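# Refill wall glove dispenser with two boxes from cart

## Task

Take both new glove boxes off the cart and put them into the dispenser's empty slots on the wall. The cart and the pedal bin may be moved. Afterwards release the boxes and back the robot away from them. The robot must not tip over or be left leaning, or the task fails.

## Robot and tools

ROBOT. The robot is a simulated Hello Robot Stretch 4 with a single arm. It has an omni-wheel base, a lift that slides up and down a mast, an arm that telescopes straight forward, a three-joint wrist (yaw, pitch, roll) and a two-finger gripper. It stands about 1.6 m tall, and no part of the base rim is more than 0.23 m from the base origin.

FRAMES. The base frame sits on the floor under the middle of the base: x ahead, y to the left, z up. hand_pose is reported in this frame and marks a point between the tips of the open fingers; with every wrist joint at 0 its axes line up with the base axes, but the printed position may be a little wrong. The odometry frame is wherever the base frame was when the scene began.

execute_actions. Argument "actions" is a list holding one action or nothing; an empty list just reports state and pictures. "cameras" picks which images come back: head_camera, head_left_camera, head_right_camera, wrist_camera or "all"; omitted or null means all, [] means none, and a bad name rejects the call. One action may contain:
- "base": exactly one relative move, measured from the base position in the most recent reported state: {"translate_m": d} drives forward (+) or back (-), -2 to 2 m, no turning; {"strafe_m": d} slides left (+) or right (-), -2 to 2 m; {"rotate_rad": d} spins in place, counter-clockwise seen from above is positive, -3.2 to 3.2 rad.
- "joints": an object of absolute targets, keyed by joint name, any subset: lift_m 0 to 1.2 m; arm_m 0 to 0.55 m (extension); wrist_yaw_rad -1.134 to 4.276 (0 points ahead, + turns left, 3.14 is tucked back, past 3.4 the arm may block it); wrist_pitch_rad -1.117 to 4.259 (0 level, 1.57 pointing down); wrist_roll_rad -1.117 to 4.259 (0 keeps fingers level, + turns clockwise when viewed from behind the hand); gripper_m -0.038 to 0.141 m, the fingertip gap (negative means the fingers squeeze each other). Tolerances for done: lift and arm ±0.004, yaw ±0.02, pitch ±0.05, roll ±0.02, gripper ±0.004. Joint targets outside range get clipped and the result notes it; any other bad value or unknown key rejects the whole call with no motion.
- "pace": "slow", "default", "fast" or "max"; the base then moves at up to 0.1/0.3/0.4/0.6 m/s and turns at 1/2/3/4 rad/s, slowed further when the lift is above 0.2 m (down to 0.3 m/s and 1 rad/s at 1.2 m).
- "contact_limits": {"arm_m": v}, v from 0 (gentlest) to 0.75 (firmest), default 0.5; the arm stops when it pushes harder than that.
- or, on its own, {"end_of_arm": "enable_torque"} to revive wrist or gripper motors that shut off.
All motions in one action begin at once and may finish at different times; no action runs past 15 s. A joint or base you omit may still be driving toward an earlier target. If a result reports a stop, any later movement, wait or finished_scene calls in the same reply are skipped.

wait: {"seconds": 0 to 10}; commands nothing, returns state and images. zoom_image: {"camera": name, "region": [x0, y0, x1, y1]} in pixels of that camera's latest full image, origin top-left, at most 504 x 504. finished_scene: {"scene": n} ends the current scene for good once the last command has settled; the task must be complete and remain so.

CAMERAS. head_camera (420x560) tops the mast, aimed forward and down; turn the base to look around. head_left_camera and head_right_camera are fisheyes (420x672) beside it, angled more steeply, also showing base and arm. wrist_camera (616x392) looks along the fingers, whose tips appear near the bottom of its image.

RESULT LINES. base_status and joint_status tell how each motion ended: done (for the base, the wheels turned the commanded amount even if slipping); off_target (resting short, maybe still pushing); contact_stop_at_<key> (bumped something, target dropped, that part may go slack, a slack lift may sag and slack wheels may roll); limit_stop_at_<name> (built-in limit, e.g. tilt above 6 degrees makes lift, arm and wheels slack until the lean eases; own_body means a self-collision guard); time_out; torque_fault (a wrist motor overloaded and went limp until enable_torque). on_its_own covers things not commanded in this call; its "held at" gives the held target, not the actual position. lidar_m: 12 distances in metres, 30-degree sectors, first straight ahead then counter-clockwise (4th left, 7th behind, 10th right); "-" means nothing seen or closer than 0.25 m; it misses glass, thin legs and much behind. wrist_depth_mm: 7x7 grid, rows from top-left, median depth 100-2000 mm, "-" unknown. base_odometry comes from wheel rotation only; heading runs -3.142 to 3.142. If turned_by_wheels and turned_by_imu disagree by over ~0.1 rad the base likely hit or slipped. base_tilt in degrees (forward and right positive, fixed bias up to ~1.5). motor_effort is percent of maximum, positive toward higher joint values, peak in brackets; wheel_0/1/2 positive means turning right.

GRIPPING. Close to a gap smaller than the object; squeezing tighter pulls it toward the wrist. Neither the gripper reading nor done proves a hold; a firm grip shows as a change in gripper effort, and a load in a level hand shifts wrist pitch effort. If fingertips jam on a surface below, lift up.

AVOID. Do not drive or turn carrying over 1 kg with arm_m above 0.2, especially fast. Avoid long hard pushes or pulls, mostly with the hand high. Keep wrist loads under ~2 kg and don't press the hand into things with base or arm moves. Pitching the hand up (below -0.2) while rolled (below -0.4 or above 4) can trigger own-body stops. To unfold at the start, send lift_m 0.4 with wrist_yaw_rad 0. Do not drop, slam or knock objects over; a loose object may occasionally get a small shove. While you think, the robot keeps holding its last command.

Each tool is called after "Request:" as name(argument=value, ...), one argument or row to a line, values as JSON.

## Session

Request:
execute_actions(
  actions=[],
)

Scene clock: 0.00 s.
base_odometry: x=+0.000 y=+0.000 heading=+0.000 (m, m, rad; odometry frame)
turned_by_wheels: +0.000 (rad since the last result)
turned_by_imu: +0.000 (rad since the last result)
base_tilt: forward=-0.8 right=+0.0 (deg)
lidar_m: 2.52 2.36 2.58 1.34 1.29 1.38 1.93 1.80 1.92 1.84 1.60 1.48
base_status: not commanded
joint_positions: lift_m=+0.227 arm_m=+0.001 wrist_yaw_rad=+3.214 wrist_pitch_rad=-0.001 wrist_roll_rad=-0.002 gripper_m=+0.057
joint_status: not commanded
motor_effort: lift_m=+19 arm_m=-1 wrist_yaw_rad=+0 wrist_pitch_rad=-7 wrist_roll_rad=-1 gripper_m=-3 wheel_0=+0 wheel_1=+0 wheel_2=+0 (%)
hand_pose: x=-0.1223 y=+0.0662 z=+0.4057 quat_wxyz=(-0.036, +0.000, -0.001, +0.999) (m; base frame)
wrist_depth_mm: - - 142 - - - 1863 / - - 139 - - - 1397 / - - 134 294 - 1708 1308 / - 117 140 - - 1708 1308 / 185 1756 - - - 1708 1308 / 195 1708 208 1708 196 1618 1397 / 193 1008 1008 135 1060 991 1138
pictures: head_camera, head_left_camera, head_right_camera, wrist_camera
Images, in order (width x height): head_camera 420x560, head_left_camera 420x672, head_right_camera 420x672, wrist_camera 616x392.

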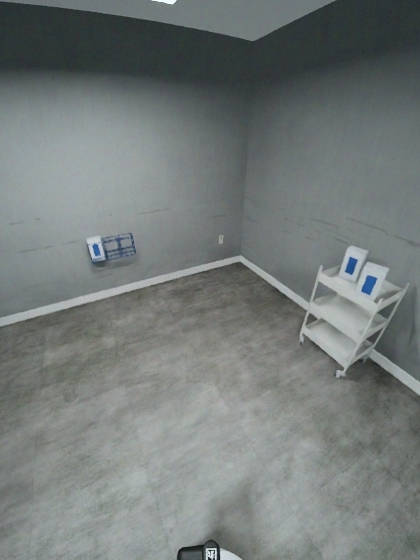

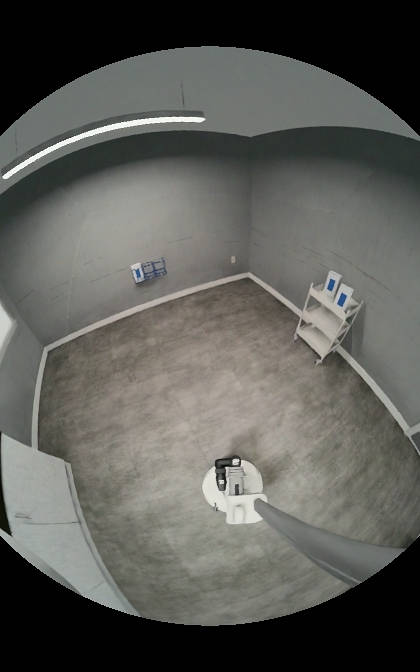

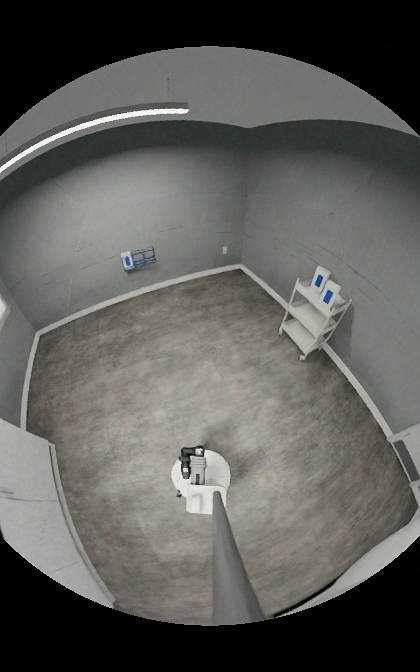

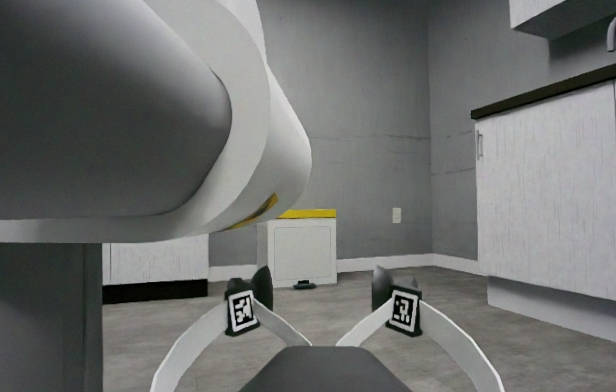

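Request:
zoom_image(
  camera="head_camera",
  region=[60, 210, 180, 290],
)

Request:
zoom_image(
  camera="head_camera",
  region=[280, 230, 420, 390],
)

Request:
execute_actions(
  actions=[
    {"base":{"rotate_rad":-0.6},"joints":{"lift_m":0.9,"wrist_yaw_rad":0,"gripper_m":0.12}},
  ],
)

Region (60, 210, 180, 290) of head_camera's 420x560 image, scaled by 4.200, with more detail than that image has.

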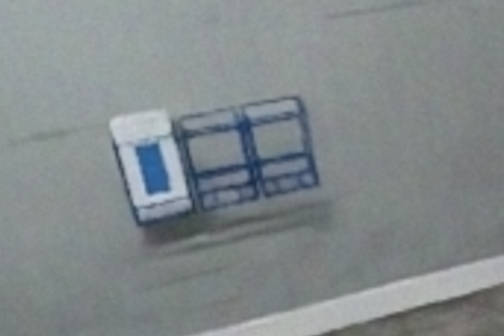

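Region (280, 230, 420, 390) of head_camera's 420x560 image, scaled by 3.150, with more detail than that image has; it fills the left 441 columns of this view, and the rest is white.

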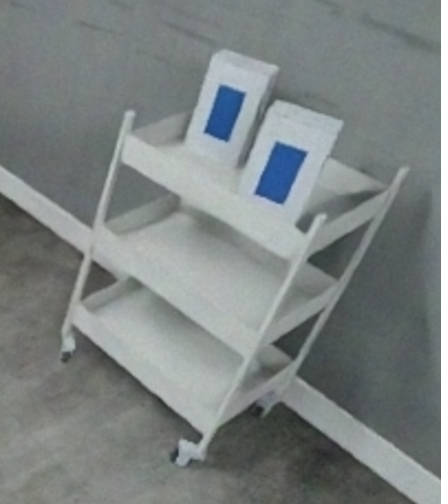

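Scene clock: 5.53 s.
base_odometry: x=+0.000 y=+0.000 heading=-0.599 (m, m, rad; odometry frame)
turned_by_wheels: -0.599 (rad since the last result)
turned_by_imu: -0.594 (rad since the last result)
base_tilt: forward=-0.9 right=+0.0 (deg)
lidar_m: 1.48 2.56 2.36 2.58 1.37 1.30 1.36 1.96 1.81 1.86 1.87 1.79
base_status: done
joint_positions: lift_m=+0.900 arm_m=+0.001 wrist_yaw_rad=+0.000 wrist_pitch_rad=-0.001 wrist_roll_rad=-0.002 gripper_m=+0.120
joint_status: all done
motor_effort: lift_m=+21(25) arm_m=-1(1) wrist_yaw_rad=-2(8) wrist_pitch_rad=-7(6) wrist_roll_rad=+0(2) gripper_m=-4(6) wheel_0=+3(8) wheel_1=+3(8) wheel_2=+3(9) (%)
hand_pose: x=+0.4603 y=-0.0873 z=+1.0782 quat_wxyz=(+1.000, -0.001, +0.000, +0.000) (m; base frame)
wrist_depth_mm: - - - 1863 1661 1430 1336 / - - - 1863 1708 1430 1281 / - - - 1983 1661 1430 1308 / - - - 1921 1618 1464 1308 / - - - 1863 1661 1430 1308 / - - 202 1397 1366 1366 1308 / - - - 141 1576 1464 1281
pictures: head_camera, head_left_camera, head_right_camera, wrist_camera
Images, in order (width x height): head_camera 420x560, head_left_camera 420x672, head_right_camera 420x672, wrist_camera 616x392.

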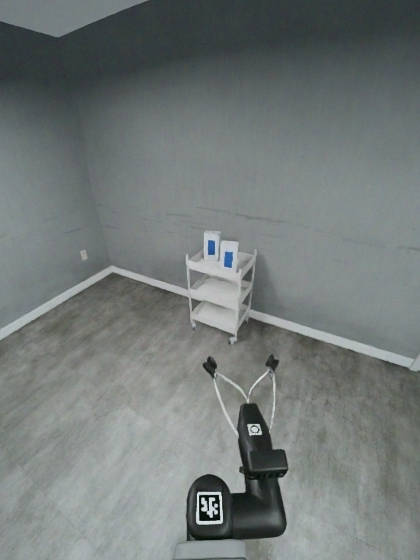

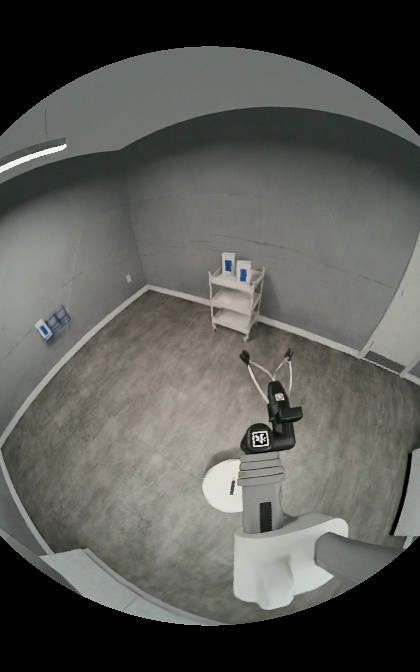

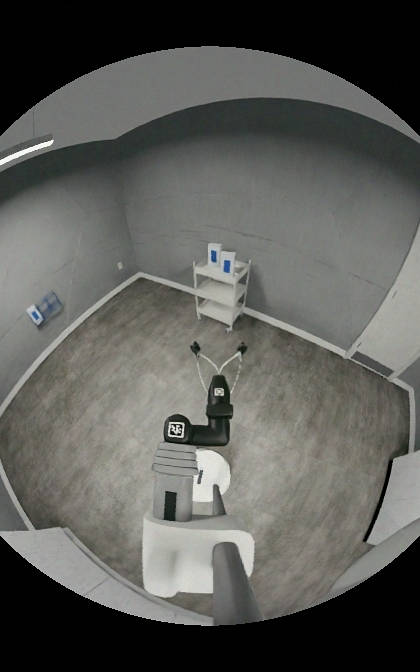

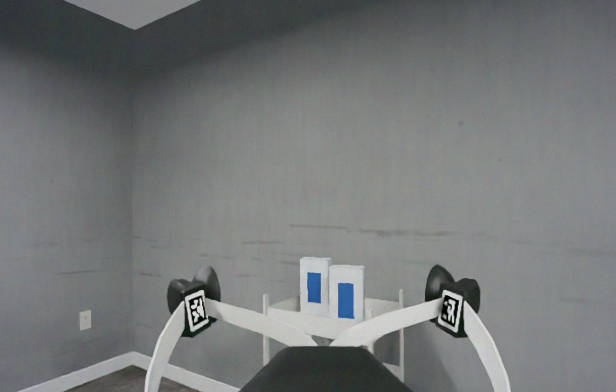

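Request:
execute_actions(
  actions=[
    {"base":{"rotate_rad":-0.45},"joints":{"lift_m":0.7}},
  ],
  cameras=[],
)

Request:
execute_actions(
  actions=[
    {"base":{"strafe_m":0.65}},
  ],
  cameras=[],
)

Request:
execute_actions(
  actions=[
    {"base":{"translate_m":0.4}},
  ],
  cameras=["head_camera","wrist_camera"],
)

Scene clock: 14.23 s.
base_odometry: x=+0.000 y=+0.000 heading=-1.048 (m, m, rad; odometry frame)
turned_by_wheels: -0.449 (rad since the last result)
turned_by_imu: -0.445 (rad since the last result)
base_tilt: forward=-0.9 right=+0.0 (deg)
lidar_m: 1.56 1.42 2.52 2.37 2.57 1.34 1.29 1.41 1.94 1.77 1.90 1.82
base_status: done
joint_positions: lift_m=+0.700 arm_m=+0.001 wrist_yaw_rad=+0.000 wrist_pitch_rad=-0.001 wrist_roll_rad=-0.002 gripper_m=+0.120
joint_status: all done
motor_effort: lift_m=+15(19) arm_m=-1(1) wrist_yaw_rad=-1(2) wrist_pitch_rad=-8(8) wrist_roll_rad=+0(1) gripper_m=-3(0) wheel_0=+4(8) wheel_1=+4(9) wheel_2=+3(8) (%)
hand_pose: x=+0.4603 y=-0.0873 z=+0.8787 quat_wxyz=(+1.000, -0.001, +0.000, +0.000) (m; base frame)
wrist_depth_mm: 1808 1708 1708 1618 1576 1576 1464 / 1756 1708 1708 1661 1576 1537 1499 / 1756 1708 1756 1618 1618 1576 1464 / 1756 1708 1618 1618 1576 1499 1499 / 1756 1308 1661 1661 1576 1537 1499 / 1708 1618 202 1576 1537 1499 1499 / 1756 1464 1661 140 1537 1499 1464
pictures: none
No camera images: the call's "cameras" was empty. Leave "cameras" out to get every camera's image.

Scene clock: 17.73 s.
base_odometry: x=+0.563 y=+0.324 heading=-1.048 (m, m, rad; odometry frame)
turned_by_wheels: +0.000 (rad since the last result)
turned_by_imu: -0.003 (rad since the last result)
base_tilt: forward=-0.8 right=+0.0 (deg)
lidar_m: 1.41 1.95 1.77 1.74 1.96 1.95 1.28 1.36 2.00 2.44 2.40 1.88
base_status: done
joint_positions: lift_m=+0.700 arm_m=+0.001 wrist_yaw_rad=+0.000 wrist_pitch_rad=-0.001 wrist_roll_rad=-0.002 gripper_m=+0.120
joint_status: not commanded
motor_effort: lift_m=+16(16) arm_m=-1(1) wrist_yaw_rad=+0(1) wrist_pitch_rad=-6(9) wrist_roll_rad=+0(0) gripper_m=-3(0) wheel_0=-3(12) wheel_1=+3(10) wheel_2=+0(3) (%)
hand_pose: x=+0.4603 y=-0.0874 z=+0.8786 quat_wxyz=(+1.000, -0.001, +0.000, +0.000) (m; base frame)
wrist_depth_mm: 1863 1756 1756 1708 1661 1576 1576 / 1863 1756 1756 1708 1708 1576 1576 / 1808 1756 1756 1661 1576 1618 1537 / 1756 1708 1708 1661 1661 1576 1576 / 1756 1756 1708 1308 1618 1618 1537 / 1808 1708 202 1576 1618 1576 1537 / 1756 1756 1661 141 1618 1576 1537
pictures: none
No camera images: the call's "cameras" was empty. Leave "cameras" out to get every camera's image.

Scene clock: 20.53 s.
base_odometry: x=+0.763 y=-0.022 heading=-1.048 (m, m, rad; odometry frame)
turned_by_wheels: +0.001 (rad since the last result)
turned_by_imu: -0.001 (rad since the last result)
base_tilt: forward=-0.9 right=+0.0 (deg)
lidar_m: 1.02 1.51 1.86 1.71 1.92 2.35 1.67 1.77 2.54 2.48 1.94 1.47
base_status: done
joint_positions: lift_m=+0.700 arm_m=+0.001 wrist_yaw_rad=+0.000 wrist_pitch_rad=-0.001 wrist_roll_rad=-0.002 gripper_m=+0.120
joint_status: not commanded
motor_effort: lift_m=+16(16) arm_m=-1(1) wrist_yaw_rad=-1(1) wrist_pitch_rad=-8(7) wrist_roll_rad=+1(1) gripper_m=-2(3) wheel_0=+4(10) wheel_1=+3(8) wheel_2=+0(14) (%)
hand_pose: x=+0.4603 y=-0.0874 z=+0.8786 quat_wxyz=(+1.000, -0.001, +0.000, +0.000) (m; base frame)
wrist_depth_mm: 1366 1336 1308 1281 1229 1229 1182 / 1366 1336 1281 1255 1229 1205 1182 / 1366 1308 1308 1229 1229 1182 1182 / 1336 1336 1281 1255 1205 1182 1182 / 1336 1308 1308 891 1229 1182 1160 / 1366 1336 202 820 798 1182 1160 / 1336 1308 1281 141 1182 1182 1160
pictures: head_camera, wrist_camera
Images, in order (width x height): head_camera 420x560, wrist_camera 616x392.

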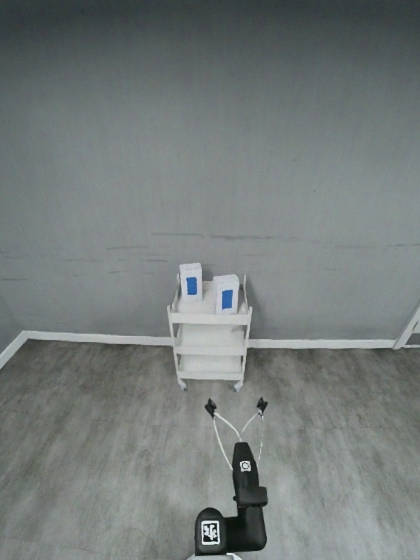

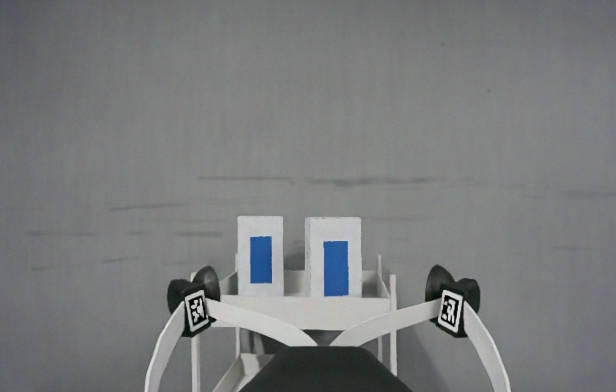

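Request:
execute_actions(
  actions=[
    {"base":{"strafe_m":-0.035},"joints":{"lift_m":0.66,"gripper_m":0.141,"arm_m":0.35}},
  ],
  cameras=["head_camera","wrist_camera"],
)

Scene clock: 26.20 s.
base_odometry: x=+0.733 y=-0.040 heading=-1.048 (m, m, rad; odometry frame)
turned_by_wheels: +0.000 (rad since the last result)
turned_by_imu: -0.002 (rad since the last result)
base_tilt: forward=-0.9 right=-0.1 (deg)
lidar_m: 1.01 1.54 1.89 1.74 1.97 2.35 1.69 1.79 2.50 2.43 1.92 1.47
base_status: done
joint_positions: lift_m=+0.660 arm_m=+0.349 wrist_yaw_rad=+0.000 wrist_pitch_rad=-0.001 wrist_roll_rad=-0.002 gripper_m=+0.141
joint_status: all done
motor_effort: lift_m=+15(20) arm_m=+5(7) wrist_yaw_rad=+0(0) wrist_pitch_rad=-7(7) wrist_roll_rad=+0(0) gripper_m=-1(4) wheel_0=+3(14) wheel_1=+0(10) wheel_2=+0(0) (%)
hand_pose: x=+0.8085 y=-0.0874 z=+0.8388 quat_wxyz=(+1.000, -0.001, +0.000, +0.000) (m; base frame)
wrist_depth_mm: 960 946 917 891 878 842 831 / 976 946 917 891 866 854 831 / 960 931 904 904 878 842 820 / 946 931 917 891 854 842 831 / 960 931 676 521 854 854 831 / 946 585 219 517 530 206 820 / 960 477 466 141 439 831 809
pictures: head_camera, wrist_camera
Images, in order (width x height): head_camera 420x560, wrist_camera 616x392.

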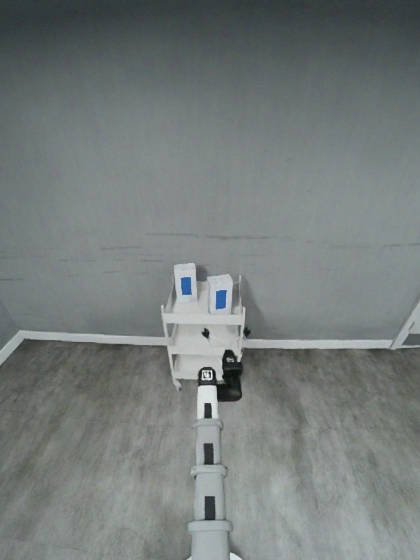

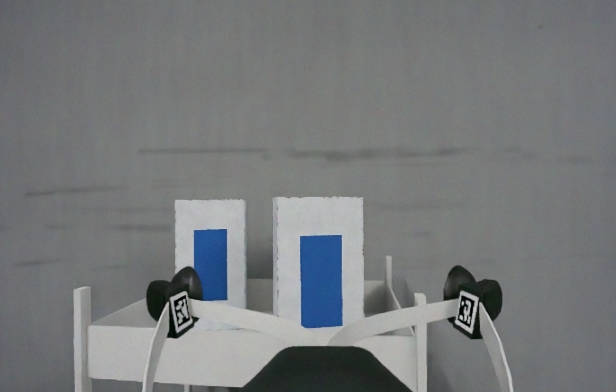

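Request:
execute_actions(
  actions=[
    {"base":{"translate_m":0.1},"joints":{"arm_m":0.45},"pace":"slow"},
  ],
  cameras=["head_camera","wrist_camera"],
)

Scene clock: 30.80 s.
base_odometry: x=+0.782 y=-0.126 heading=-1.047 (m, m, rad; odometry frame)
turned_by_wheels: +0.000 (rad since the last result)
turned_by_imu: -0.002 (rad since the last result)
base_tilt: forward=-0.8 right=+0.0 (deg)
lidar_m: 0.91 1.41 1.88 1.73 1.94 2.48 1.78 1.91 2.52 2.44 1.79 1.35
base_status: done
joint_positions: lift_m=+0.660 arm_m=+0.449 wrist_yaw_rad=+0.000 wrist_pitch_rad=-0.001 wrist_roll_rad=-0.002 gripper_m=+0.141
joint_status: all done
motor_effort: lift_m=+14(15) arm_m=+5(6) wrist_yaw_rad=-1(1) wrist_pitch_rad=-7(5) wrist_roll_rad=+1(0) gripper_m=+1(1) wheel_0=+5(5) wheel_1=+4(7) wheel_2=-5(8) (%)
hand_pose: x=+0.9085 y=-0.0874 z=+0.8388 quat_wxyz=(+1.000, -0.001, +0.000, +0.000) (m; base frame)
wrist_depth_mm: 750 732 707 683 668 654 640 / 741 715 707 683 668 647 640 / 741 715 707 683 668 654 634 / 741 707 699 320 654 647 640 / 732 466 477 317 654 640 634 / 732 462 219 315 325 205 627 / 427 462 469 141 459 634 627
pictures: head_camera, wrist_camera
Images, in order (width x height): head_camera 420x560, wrist_camera 616x392.

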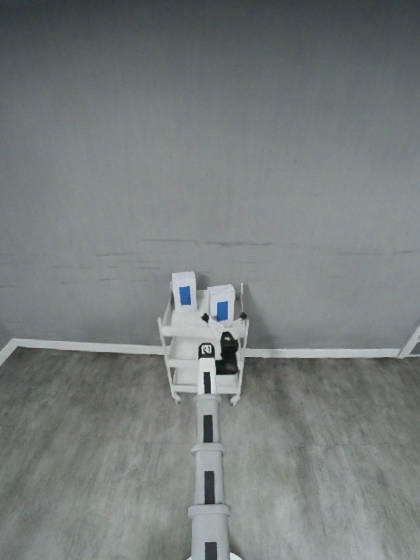

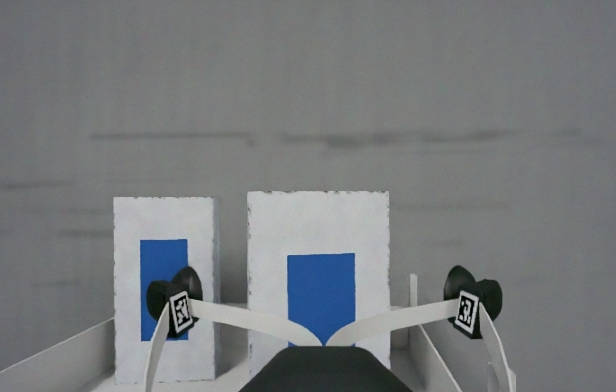

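Request:
execute_actions(
  actions=[
    {"base":{"translate_m":0.04},"joints":{"arm_m":0.55},"pace":"slow"},
  ],
  cameras=["head_camera","wrist_camera"],
)

Scene clock: 34.27 s.
base_odometry: x=+0.802 y=-0.160 heading=-1.047 (m, m, rad; odometry frame)
turned_by_wheels: +0.000 (rad since the last result)
turned_by_imu: -0.001 (rad since the last result)
base_tilt: forward=-0.9 right=+0.0 (deg)
lidar_m: 0.87 1.38 1.89 1.74 1.93 2.49 1.82 1.96 2.52 2.44 1.74 1.33
base_status: done
joint_positions: lift_m=+0.660 arm_m=+0.549 wrist_yaw_rad=+0.000 wrist_pitch_rad=-0.001 wrist_roll_rad=-0.002 gripper_m=+0.141
joint_status: all done
motor_effort: lift_m=+14(15) arm_m=+5(5) wrist_yaw_rad=-1(1) wrist_pitch_rad=-5(5) wrist_roll_rad=+1(0) gripper_m=-2(1) wheel_0=+3(4) wheel_1=+4(6) wheel_2=-4(8) (%)
hand_pose: x=+1.0085 y=-0.0873 z=+0.8388 quat_wxyz=(+1.000, -0.001, +0.000, +0.000) (m; base frame)
wrist_depth_mm: 591 574 559 544 530 517 504 / 585 569 554 539 525 517 500 / 580 569 559 539 525 512 504 / 452 334 206 213 224 517 504 / 324 330 201 207 216 508 500 / 324 327 193 201 208 205 496 / 322 327 191 141 206 504 496
pictures: head_camera, wrist_camera
Images, in order (width x height): head_camera 420x560, wrist_camera 616x392.

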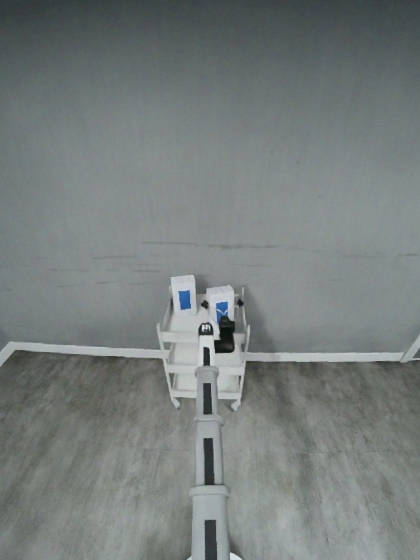

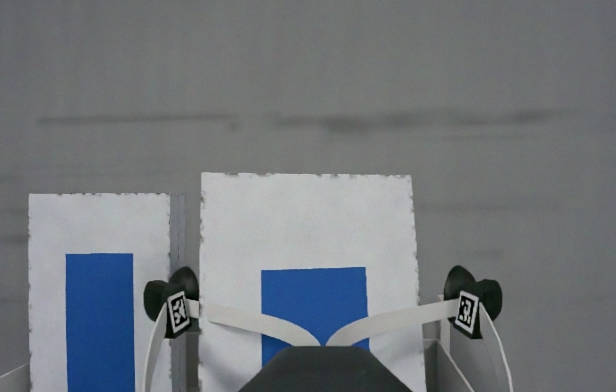

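Request:
execute_actions(
  actions=[
    {"base":{"translate_m":0.04},"pace":"slow"},
  ],
  cameras=[],
)

Request:
execute_actions(
  actions=[
    {"joints":{"gripper_m":0.05}},
  ],
  cameras=["wrist_camera"],
)

Request:
execute_actions(
  actions=[
    {"joints":{"lift_m":0.95},"pace":"slow"},
  ],
  cameras=["head_camera","wrist_camera"],
)

Scene clock: 38.50 s.
base_odometry: x=+0.822 y=-0.195 heading=-1.046 (m, m, rad; odometry frame)
turned_by_wheels: +0.001 (rad since the last result)
turned_by_imu: -0.001 (rad since the last result)
base_tilt: forward=-0.8 right=-0.1 (deg)
lidar_m: 0.84 0.90 1.86 1.76 1.83 2.55 1.87 1.97 2.53 2.46 1.69 1.26
base_status: done
joint_positions: lift_m=+0.660 arm_m=+0.549 wrist_yaw_rad=+0.001 wrist_pitch_rad=-0.001 wrist_roll_rad=-0.002 gripper_m=+0.141
joint_status: not commanded
motor_effort: lift_m=+15(14) arm_m=+5(6) wrist_yaw_rad=-2(2) wrist_pitch_rad=-9(9) wrist_roll_rad=+1(1) gripper_m=-4(1) wheel_0=+7(5) wheel_1=+6(6) wheel_2=-3(7) (%)
hand_pose: x=+1.0086 y=-0.0872 z=+0.8387 quat_wxyz=(+1.000, -0.001, +0.000, +0.000) (m; base frame)
wrist_depth_mm: 544 530 512 504 488 480 466 / 544 530 517 500 492 477 466 / 544 530 512 500 488 477 462 / 290 314 235 241 484 469 466 / 287 294 217 223 238 473 459 / 286 289 197 208 216 206 459 / 285 290 190 141 206 466 462
pictures: none
No camera images: the call's "cameras" was empty. Leave "cameras" out to get every camera's image.

Scene clock: 40.43 s.
base_odometry: x=+0.822 y=-0.195 heading=-1.046 (m, m, rad; odometry frame)
turned_by_wheels: +0.000 (rad since the last result)
turned_by_imu: -0.001 (rad since the last result)
base_tilt: forward=-0.9 right=+0.0 (deg)
lidar_m: 0.83 0.91 1.87 1.73 1.84 2.54 1.87 2.00 2.50 2.44 1.69 1.30
base_status: not commanded
joint_positions: lift_m=+0.660 arm_m=+0.549 wrist_yaw_rad=+0.001 wrist_pitch_rad=-0.001 wrist_roll_rad=-0.002 gripper_m=+0.050
joint_status: all done
motor_effort: lift_m=+15(14) arm_m=+5(5) wrist_yaw_rad=-2(6) wrist_pitch_rad=-7(7) wrist_roll_rad=+0(0) gripper_m=-3(2) wheel_0=+6(7) wheel_1=+5(6) wheel_2=-3(3) (%)
hand_pose: x=+1.0086 y=-0.0873 z=+0.8387 quat_wxyz=(+1.000, -0.001, +0.000, +0.000) (m; base frame)
wrist_depth_mm: 549 530 517 504 492 480 466 / 539 530 512 500 488 477 466 / 544 525 508 504 488 477 462 / 290 334 512 500 484 473 462 / 287 294 508 496 484 473 462 / 285 293 202 492 195 469 459 / 283 290 357 136 389 384 459
pictures: wrist_camera
Images, in order (width x height): wrist_camera 616x392.

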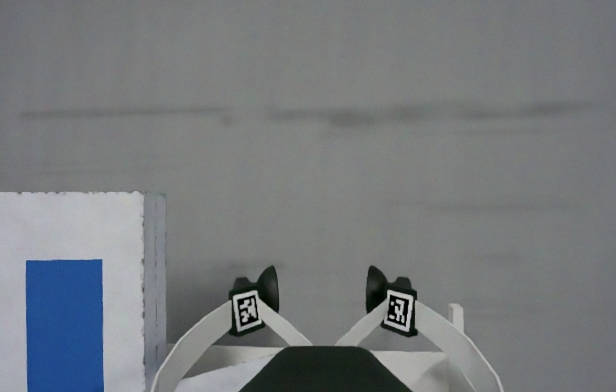

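Scene clock: 43.40 s.
base_odometry: x=+0.822 y=-0.195 heading=-1.046 (m, m, rad; odometry frame)
turned_by_wheels: +0.000 (rad since the last result)
turned_by_imu: -0.001 (rad since the last result)
base_tilt: forward=-0.8 right=+0.0 (deg)
lidar_m: 0.84 0.88 1.88 1.74 1.86 2.52 1.87 2.00 2.50 2.45 1.68 1.26
base_status: not commanded
joint_positions: lift_m=+0.950 arm_m=+0.549 wrist_yaw_rad=+0.001 wrist_pitch_rad=-0.001 wrist_roll_rad=-0.002 gripper_m=+0.050
joint_status: all done
motor_effort: lift_m=+22(26) arm_m=+5(5) wrist_yaw_rad=-2(2) wrist_pitch_rad=-8(8) wrist_roll_rad=+0(0) gripper_m=-7(2) wheel_0=+6(6) wheel_1=+5(5) wheel_2=-3(3) (%)
hand_pose: x=+1.0086 y=-0.0873 z=+1.1281 quat_wxyz=(+1.000, -0.001, +0.000, +0.000) (m; base frame)
wrist_depth_mm: 549 530 517 500 488 480 469 / 544 525 512 504 484 473 469 / 539 525 512 500 488 477 466 / 539 521 508 500 488 473 462 / 539 521 512 492 480 469 462 / 535 521 202 492 195 469 455 / 530 521 504 136 480 462 459
pictures: head_camera, wrist_camera
Images, in order (width x height): head_camera 420x560, wrist_camera 616x392.

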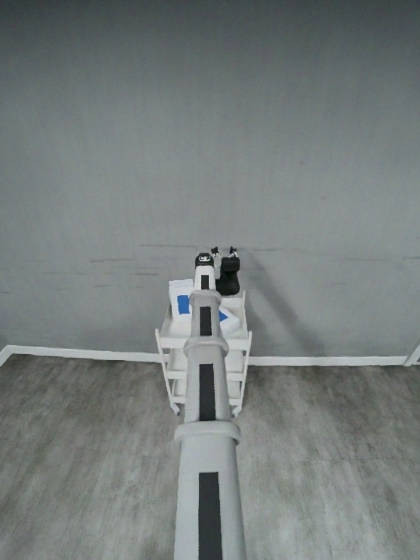

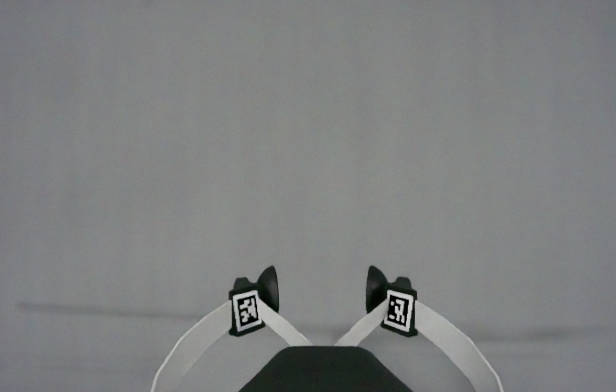

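Request:
execute_actions(
  actions=[
    {"joints":{"arm_m":0.3,"lift_m":1.05,"wrist_pitch_rad":1.0,"gripper_m":0.141}},
  ],
  cameras=["head_camera","wrist_camera"],
)

Scene clock: 46.77 s.
base_odometry: x=+0.822 y=-0.195 heading=-1.046 (m, m, rad; odometry frame)
turned_by_wheels: +0.000 (rad since the last result)
turned_by_imu: -0.001 (rad since the last result)
base_tilt: forward=-0.8 right=+0.0 (deg)
lidar_m: 0.83 0.90 1.86 1.76 1.83 2.54 1.88 2.00 2.52 2.46 1.69 1.28
base_status: not commanded
joint_positions: lift_m=+1.050 arm_m=+0.301 wrist_yaw_rad=+0.000 wrist_pitch_rad=+1.001 wrist_roll_rad=-0.002 gripper_m=+0.141
joint_status: all done
motor_effort: lift_m=+22(22) arm_m=-5(5) wrist_yaw_rad=+0(1) wrist_pitch_rad=-6(4) wrist_roll_rad=+0(0) gripper_m=+2(0) wheel_0=+6(6) wheel_1=+5(5) wheel_2=-3(3) (%)
hand_pose: x=+0.6274 y=-0.0874 z=+0.9850 quat_wxyz=(+0.877, -0.001, +0.480, +0.000) (m; base frame)
wrist_depth_mm: 831 778 585 778 759 750 732 / 976 946 661 768 842 854 831 / 1182 1078 732 661 976 1008 1008 / 1464 691 668 640 691 1229 1182 / 1397 1366 904 891 1281 1336 1308 / 1229 1255 220 1098 1118 206 1205 / 1138 1138 1160 141 1118 1098 1118
pictures: head_camera, wrist_camera
Images, in order (width x height): head_camera 420x560, wrist_camera 616x392.

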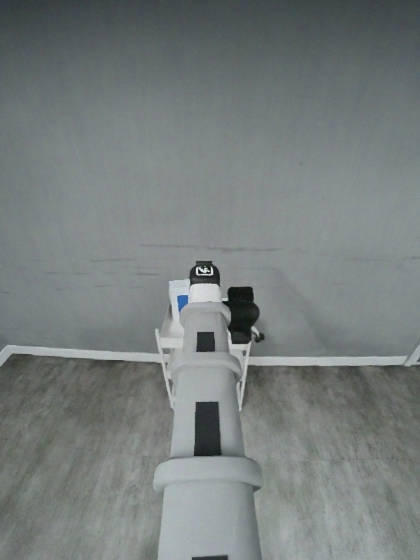

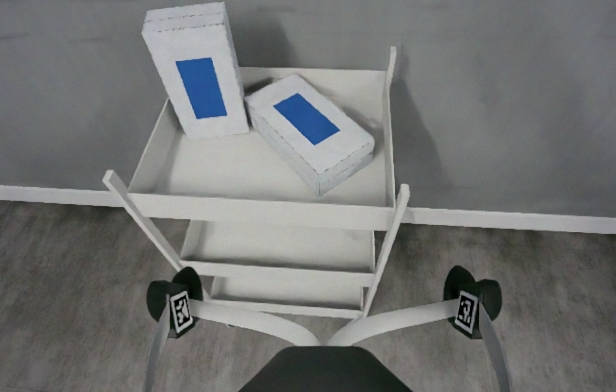

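Request:
execute_actions(
  actions=[
    {"base":{"strafe_m":0.195},"joints":{"lift_m":0.95,"wrist_pitch_rad":0,"arm_m":0.3}},
  ],
  cameras=[],
)

Request:
execute_actions(
  actions=[
    {"joints":{"lift_m":0.66,"arm_m":0.4}},
  ],
  cameras=["wrist_camera"],
)

Scene clock: 52.80 s.
base_odometry: x=+0.991 y=-0.097 heading=-1.046 (m, m, rad; odometry frame)
turned_by_wheels: +0.000 (rad since the last result)
turned_by_imu: -0.003 (rad since the last result)
base_tilt: forward=-0.9 right=+0.0 (deg)
lidar_m: 0.84 1.35 1.68 1.56 1.64 2.51 1.85 1.99 2.73 2.64 1.70 0.87
base_status: done
joint_positions: lift_m=+0.950 arm_m=+0.301 wrist_yaw_rad=+0.000 wrist_pitch_rad=+0.003 wrist_roll_rad=-0.002 gripper_m=+0.141
joint_status: all done
motor_effort: lift_m=+15(20) arm_m=-5(4) wrist_yaw_rad=+0(0) wrist_pitch_rad=-9(12) wrist_roll_rad=+0(1) gripper_m=+1(3) wheel_0=-2(11) wheel_1=+2(13) wheel_2=+0(3) (%)
hand_pose: x=+0.7602 y=-0.0874 z=+1.1278 quat_wxyz=(+1.000, -0.001, +0.001, +0.000) (m; base frame)
wrist_depth_mm: 831 820 798 778 750 732 723 / 842 820 788 768 750 741 715 / 831 809 798 768 750 732 715 / 831 820 788 759 750 723 715 / 831 809 788 759 750 732 707 / 820 798 219 759 741 205 707 / 820 798 768 141 741 723 699
pictures: none
No camera images: the call's "cameras" was empty. Leave "cameras" out to get every camera's image.

Scene clock: 55.03 s.
base_odometry: x=+0.991 y=-0.097 heading=-1.046 (m, m, rad; odometry frame)
turned_by_wheels: +0.000 (rad since the last result)
turned_by_imu: -0.001 (rad since the last result)
base_tilt: forward=-0.8 right=+0.0 (deg)
lidar_m: 0.84 1.34 1.67 1.55 1.64 2.51 1.87 1.97 2.73 2.64 1.70 0.86
base_status: not commanded
joint_positions: lift_m=+0.660 arm_m=+0.399 wrist_yaw_rad=+0.000 wrist_pitch_rad=+0.002 wrist_roll_rad=-0.002 gripper_m=+0.141
joint_status: all done
motor_effort: lift_m=+14(17) arm_m=+5(7) wrist_yaw_rad=+0(1) wrist_pitch_rad=-7(9) wrist_roll_rad=+1(1) gripper_m=+0(2) wheel_0=-2(2) wheel_1=+2(2) wheel_2=+0(0) (%)
hand_pose: x=+0.8585 y=-0.0874 z=+0.8379 quat_wxyz=(+1.000, -0.001, +0.001, +0.000) (m; base frame)
wrist_depth_mm: 732 707 691 668 654 634 627 / 723 707 691 668 654 634 627 / 723 707 683 668 647 634 621 / 715 707 683 436 647 634 615 / 715 699 683 433 647 627 615 / 723 691 220 430 462 205 609 / 715 691 504 141 399 359 382
pictures: wrist_camera
Images, in order (width x height): wrist_camera 616x392.

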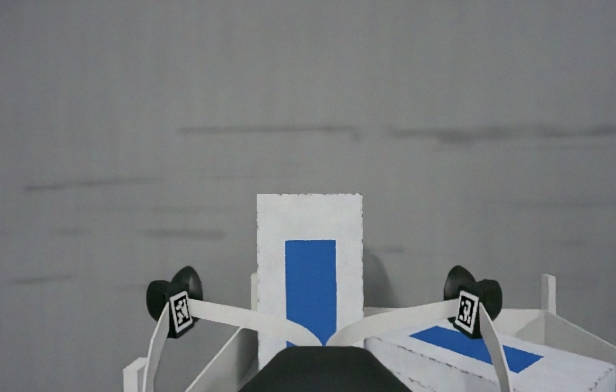

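Request:
execute_actions(
  actions=[
    {"base":{"strafe_m":0.025},"joints":{"arm_m":0.55},"pace":"slow"},
  ],
  cameras=["wrist_camera"],
)

Request:
execute_actions(
  actions=[
    {"base":{"translate_m":0.07},"pace":"slow"},
  ],
  cameras=["wrist_camera","head_camera"],
)

Scene clock: 59.27 s.
base_odometry: x=+1.012 y=-0.085 heading=-1.046 (m, m, rad; odometry frame)
turned_by_wheels: +0.000 (rad since the last result)
turned_by_imu: -0.002 (rad since the last result)
base_tilt: forward=-0.9 right=+0.0 (deg)
lidar_m: 0.85 1.34 1.64 1.52 1.60 2.48 1.88 1.98 2.76 2.66 1.71 0.89
base_status: done
joint_positions: lift_m=+0.660 arm_m=+0.549 wrist_yaw_rad=+0.000 wrist_pitch_rad=+0.002 wrist_roll_rad=-0.002 gripper_m=+0.141
joint_status: all done
motor_effort: lift_m=+15(15) arm_m=+5(6) wrist_yaw_rad=+0(0) wrist_pitch_rad=-8(6) wrist_roll_rad=+0(0) gripper_m=+5(2) wheel_0=-5(8) wheel_1=+3(9) wheel_2=+0(0) (%)
hand_pose: x=+1.0085 y=-0.0874 z=+0.8379 quat_wxyz=(+1.000, -0.001, +0.001, +0.000) (m; base frame)
wrist_depth_mm: 559 549 530 517 504 496 480 / 559 544 530 517 504 488 484 / 559 544 535 508 500 492 477 / 554 539 525 279 500 488 477 / 549 539 521 277 285 488 477 / 554 539 219 276 283 205 473 / 554 539 525 141 285 359 387
pictures: wrist_camera
Images, in order (width x height): wrist_camera 616x392.

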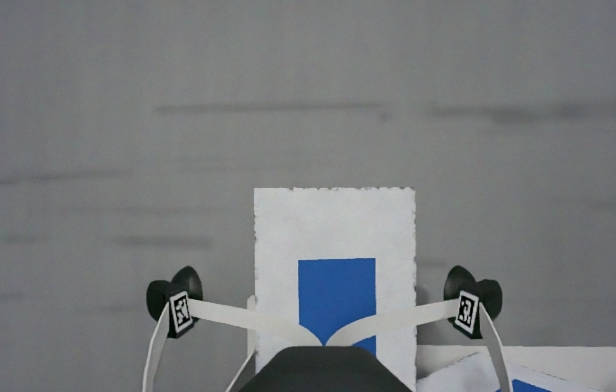

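Scene clock: 61.23 s.
base_odometry: x=+1.047 y=-0.145 heading=-1.046 (m, m, rad; odometry frame)
turned_by_wheels: +0.001 (rad since the last result)
turned_by_imu: +0.000 (rad since the last result)
base_tilt: forward=-0.8 right=+0.0 (deg)
lidar_m: 0.79 1.28 1.66 1.52 1.61 2.48 1.94 2.07 2.75 2.68 1.61 0.80
base_status: done
joint_positions: lift_m=+0.660 arm_m=+0.549 wrist_yaw_rad=+0.000 wrist_pitch_rad=+0.002 wrist_roll_rad=-0.002 gripper_m=+0.141
joint_status: not commanded
motor_effort: lift_m=+15(15) arm_m=+5(5) wrist_yaw_rad=+0(1) wrist_pitch_rad=-9(6) wrist_roll_rad=+0(0) gripper_m=+2(2) wheel_0=+5(7) wheel_1=+6(9) wheel_2=-3(8) (%)
hand_pose: x=+1.0085 y=-0.0874 z=+0.8379 quat_wxyz=(+1.000, -0.001, +0.001, +0.000) (m; base frame)
wrist_depth_mm: 480 469 459 442 433 424 413 / 477 473 455 442 436 421 418 / 480 466 452 445 430 424 413 / 477 462 452 209 215 421 413 / 473 469 449 208 213 418 410 / 473 462 203 207 211 205 407 / 473 462 452 141 213 330 407
pictures: head_camera, wrist_camera
Images, in order (width x height): head_camera 420x560, wrist_camera 616x392.

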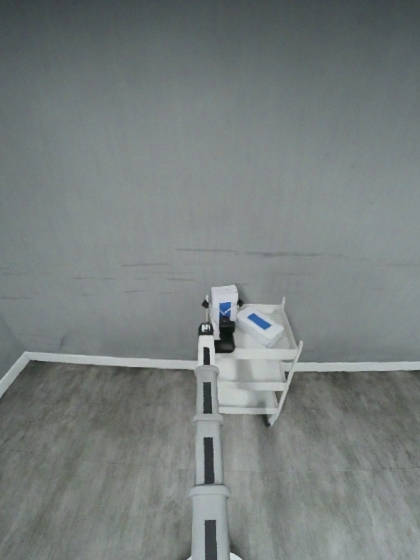

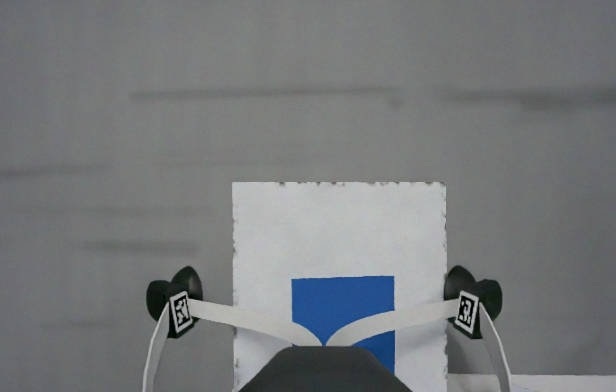

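Now too far right; shift right 1 cm, then advance.

Request:
execute_actions(
  actions=[
    {"base":{"strafe_m":-0.01},"pace":"slow"},
  ],
  cameras=[],
)

Request:
execute_actions(
  actions=[
    {"base":{"translate_m":0.06},"pace":"slow"},
  ],
  cameras=["wrist_camera","head_camera"],
)

Scene clock: 63.50 s.
base_odometry: x=+1.039 y=-0.150 heading=-1.046 (m, m, rad; odometry frame)
turned_by_wheels: +0.000 (rad since the last result)
turned_by_imu: -0.001 (rad since the last result)
base_tilt: forward=-0.8 right=+0.0 (deg)
lidar_m: 0.79 1.27 1.65 1.54 1.63 2.51 1.94 2.08 2.72 2.64 1.62 0.81
base_status: done
joint_positions: lift_m=+0.660 arm_m=+0.549 wrist_yaw_rad=+0.000 wrist_pitch_rad=+0.002 wrist_roll_rad=-0.002 gripper_m=+0.141
joint_status: not commanded
motor_effort: lift_m=+14(15) arm_m=+5(5) wrist_yaw_rad=+0(0) wrist_pitch_rad=-6(11) wrist_roll_rad=+1(0) gripper_m=-3(1) wheel_0=+4(8) wheel_1=-5(6) wheel_2=+0(4) (%)
hand_pose: x=+1.0085 y=-0.0874 z=+0.8379 quat_wxyz=(+1.000, -0.001, +0.001, +0.000) (m; base frame)
wrist_depth_mm: 484 469 459 445 433 421 415 / 480 469 455 445 433 421 415 / 477 466 452 445 430 421 413 / 477 466 445 211 216 421 410 / 477 462 206 209 216 418 410 / 473 462 204 208 213 205 407 / 473 459 206 141 215 410 407
pictures: none
No camera images: the call's "cameras" was empty. Leave "cameras" out to get every camera's image.

Scene clock: 65.33 s.
base_odometry: x=+1.069 y=-0.202 heading=-1.045 (m, m, rad; odometry frame)
turned_by_wheels: +0.001 (rad since the last result)
turned_by_imu: +0.000 (rad since the last result)
base_tilt: forward=-0.8 right=+0.0 (deg)
lidar_m: 0.71 1.21 1.67 1.55 1.60 2.47 2.00 2.13 2.74 2.67 1.53 0.75
base_status: done
joint_positions: lift_m=+0.660 arm_m=+0.549 wrist_yaw_rad=+0.000 wrist_pitch_rad=+0.002 wrist_roll_rad=-0.002 gripper_m=+0.141
joint_status: not commanded
motor_effort: lift_m=+15(15) arm_m=+5(5) wrist_yaw_rad=+0(1) wrist_pitch_rad=-7(5) wrist_roll_rad=+0(1) gripper_m=+0(1) wheel_0=+6(10) wheel_1=+5(5) wheel_2=-4(7) (%)
hand_pose: x=+1.0085 y=-0.0873 z=+0.8379 quat_wxyz=(+1.000, -0.001, +0.001, +0.000) (m; base frame)
wrist_depth_mm: 415 404 397 384 373 366 357 / 413 402 392 382 373 364 357 / 415 404 389 384 370 364 353 / 410 399 211 212 218 364 355 / 413 397 200 202 208 359 353 / 410 399 191 194 198 205 351 / 410 399 185 141 191 357 349
pictures: head_camera, wrist_camera
Images, in order (width x height): head_camera 420x560, wrist_camera 616x392.

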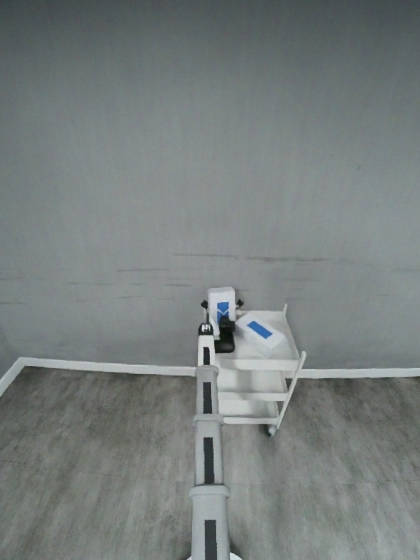

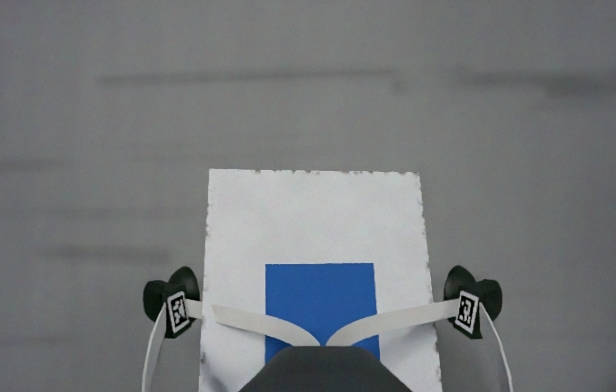

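Request:
execute_actions(
  actions=[
    {"base":{"translate_m":-0.025},"pace":"slow"},
  ],
  cameras=["wrist_camera"],
)

Request:
execute_actions(
  actions=[
    {"joints":{"gripper_m":0.085}},
  ],
  cameras=["wrist_camera","head_camera"],
)

Scene clock: 68.33 s.
base_odometry: x=+1.057 y=-0.180 heading=-1.046 (m, m, rad; odometry frame)
turned_by_wheels: +0.000 (rad since the last result)
turned_by_imu: -0.001 (rad since the last result)
base_tilt: forward=-0.8 right=+0.0 (deg)
lidar_m: 0.76 1.24 1.65 1.54 1.61 2.50 1.98 2.06 2.75 2.67 1.56 0.77
base_status: done
joint_positions: lift_m=+0.660 arm_m=+0.549 wrist_yaw_rad=+0.000 wrist_pitch_rad=+0.002 wrist_roll_rad=-0.002 gripper_m=+0.141
joint_status: not commanded
motor_effort: lift_m=+15(14) arm_m=+5(5) wrist_yaw_rad=-1(2) wrist_pitch_rad=-8(5) wrist_roll_rad=+0(0) gripper_m=+0(0) wheel_0=-4(6) wheel_1=-4(6) wheel_2=+4(7) (%)
hand_pose: x=+1.0085 y=-0.0873 z=+0.8379 quat_wxyz=(+1.000, -0.001, +0.001, +0.000) (m; base frame)
wrist_depth_mm: 442 433 421 410 399 389 382 / 445 430 421 410 399 387 379 / 439 427 418 404 397 387 379 / 439 427 413 404 397 384 379 / 436 427 415 402 394 384 375 / 436 424 220 314 322 206 375 / 436 424 310 141 387 382 375
pictures: wrist_camera
Images, in order (width x height): wrist_camera 616x392.

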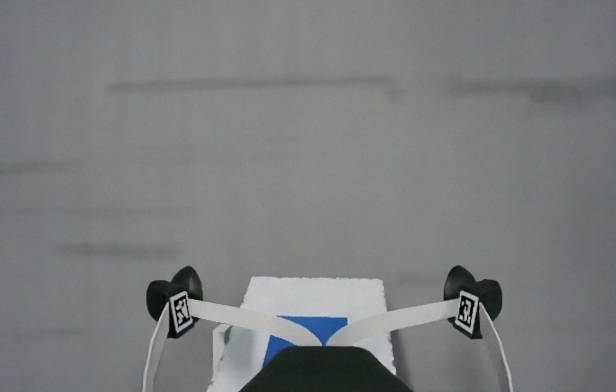

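Scene clock: 69.93 s.
base_odometry: x=+1.057 y=-0.180 heading=-1.046 (m, m, rad; odometry frame)
turned_by_wheels: +0.000 (rad since the last result)
turned_by_imu: -0.001 (rad since the last result)
base_tilt: forward=-0.9 right=+0.0 (deg)
lidar_m: 0.73 1.25 1.65 1.56 1.60 2.48 1.99 2.09 2.74 2.67 1.56 0.77
base_status: not commanded
joint_positions: lift_m=+0.660 arm_m=+0.549 wrist_yaw_rad=+0.000 wrist_pitch_rad=+0.002 wrist_roll_rad=-0.002 gripper_m=+0.085
joint_status: all done
motor_effort: lift_m=+15(15) arm_m=+5(5) wrist_yaw_rad=-2(1) wrist_pitch_rad=-6(7) wrist_roll_rad=+1(1) gripper_m=-2(2) wheel_0=-4(4) wheel_1=-4(4) wheel_2=+4(4) (%)
hand_pose: x=+1.0085 y=-0.0873 z=+0.8379 quat_wxyz=(+1.000, -0.001, +0.001, +0.000) (m; base frame)
wrist_depth_mm: 445 430 418 410 399 389 379 / 442 430 418 407 399 387 379 / 439 430 418 407 399 387 379 / 439 430 415 402 397 387 377 / 436 427 415 404 394 384 375 / 433 421 205 312 198 382 375 / 433 424 277 135 387 377 375
pictures: head_camera, wrist_camera
Images, in order (width x height): head_camera 420x560, wrist_camera 616x392.

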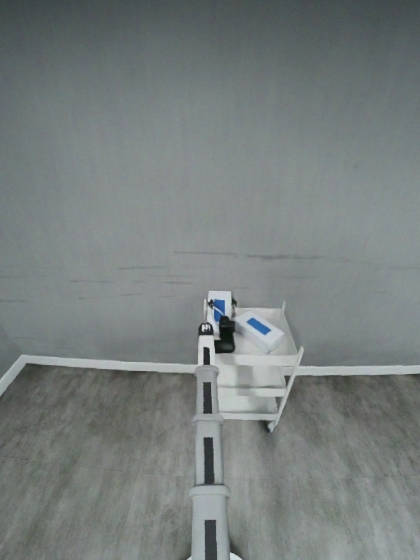

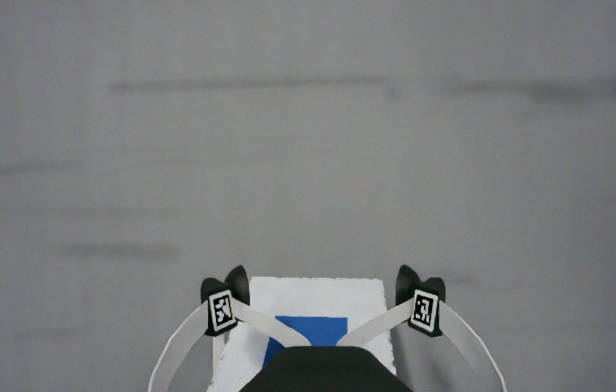

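Request:
execute_actions(
  actions=[
    {"joints":{"lift_m":1.0,"gripper_m":0.141}},
  ],
  cameras=[],
)

Request:
execute_actions(
  actions=[
    {"joints":{"lift_m":1.15,"arm_m":0.45,"wrist_pitch_rad":1.57}},
  ],
)

Scene clock: 74.27 s.
base_odometry: x=+1.057 y=-0.180 heading=-1.046 (m, m, rad; odometry frame)
turned_by_wheels: +0.000 (rad since the last result)
turned_by_imu: -0.002 (rad since the last result)
base_tilt: forward=-0.9 right=+0.0 (deg)
lidar_m: 0.73 1.24 1.66 1.53 1.61 2.48 1.97 2.09 2.75 2.68 1.58 0.77
base_status: not commanded
joint_positions: lift_m=+1.000 arm_m=+0.549 wrist_yaw_rad=+0.000 wrist_pitch_rad=+0.002 wrist_roll_rad=-0.002 gripper_m=+0.141
joint_status: all done
motor_effort: lift_m=+21(25) arm_m=+5(5) wrist_yaw_rad=-1(1) wrist_pitch_rad=-9(7) wrist_roll_rad=+1(0) gripper_m=-2(2) wheel_0=-4(4) wheel_1=-4(4) wheel_2=+4(4) (%)
hand_pose: x=+1.0085 y=-0.0873 z=+1.1773 quat_wxyz=(+1.000, -0.001, +0.001, +0.000) (m; base frame)
wrist_depth_mm: 445 430 418 407 399 389 379 / 439 433 421 410 397 387 379 / 439 430 418 404 397 384 379 / 439 427 418 404 394 387 377 / 436 421 415 404 397 384 377 / 433 427 220 402 392 206 375 / 436 424 413 141 392 382 373
pictures: none
No camera images: the call's "cameras" was empty. Leave "cameras" out to get every camera's image.

Scene clock: 75.97 s.
base_odometry: x=+1.057 y=-0.180 heading=-1.046 (m, m, rad; odometry frame)
turned_by_wheels: +0.000 (rad since the last result)
turned_by_imu: -0.001 (rad since the last result)
base_tilt: forward=-0.9 right=+0.0 (deg)
lidar_m: 0.75 1.25 1.67 1.55 1.60 2.49 1.97 2.09 2.72 2.67 1.57 0.77
base_status: not commanded
joint_positions: lift_m=+1.150 arm_m=+0.451 wrist_yaw_rad=+0.000 wrist_pitch_rad=+1.570 wrist_roll_rad=-0.002 gripper_m=+0.141
joint_status: all done
motor_effort: lift_m=+22(22) arm_m=-5(4) wrist_yaw_rad=+0(1) wrist_pitch_rad=+0(6) wrist_roll_rad=+0(0) gripper_m=+1(1) wheel_0=-4(4) wheel_1=-4(4) wheel_2=+4(4) (%)
hand_pose: x=+0.6221 y=-0.0874 z=+1.0394 quat_wxyz=(+0.708, -0.001, +0.707, +0.001) (m; base frame)
wrist_depth_mm: 1182 1098 1078 549 544 544 946 / 1308 1366 1336 615 609 539 1229 / 1336 1308 1336 609 603 603 1281 / 1336 1308 1336 1308 1281 1281 1281 / 1336 1308 1308 1281 1281 1255 1281 / 1308 1308 219 1281 1281 206 1229 / 1308 1281 1308 142 1255 1255 1229
pictures: head_camera, head_left_camera, head_right_camera, wrist_camera
Images, in order (width x height): head_camera 420x560, head_left_camera 420x672, head_right_camera 420x672, wrist_camera 616x392.

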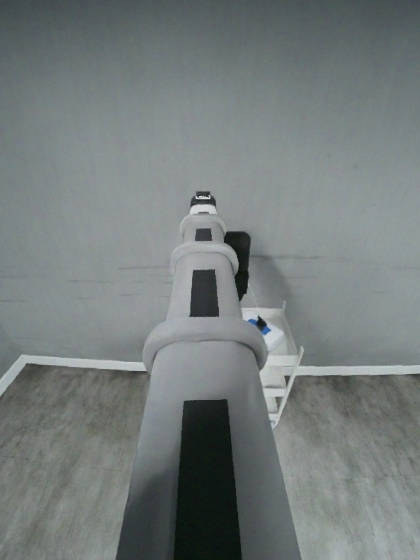

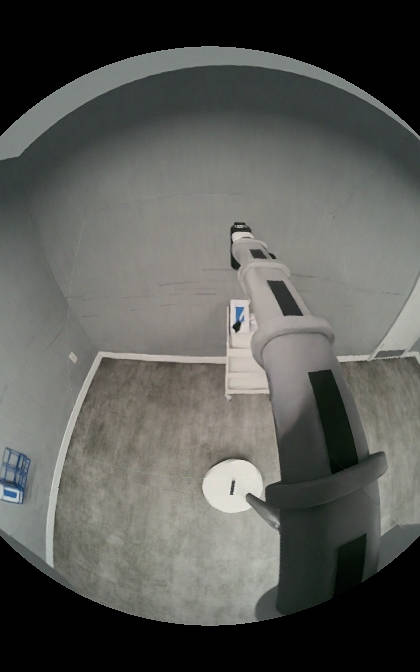

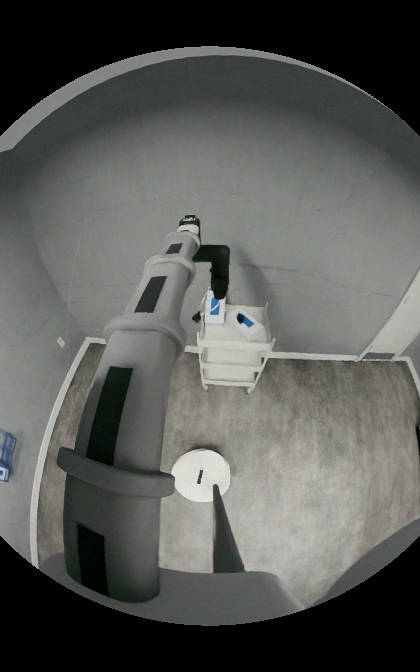

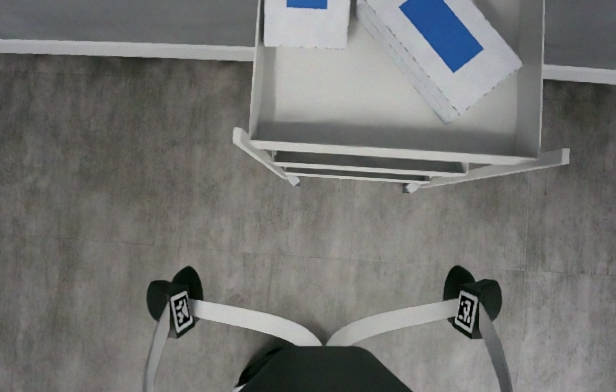

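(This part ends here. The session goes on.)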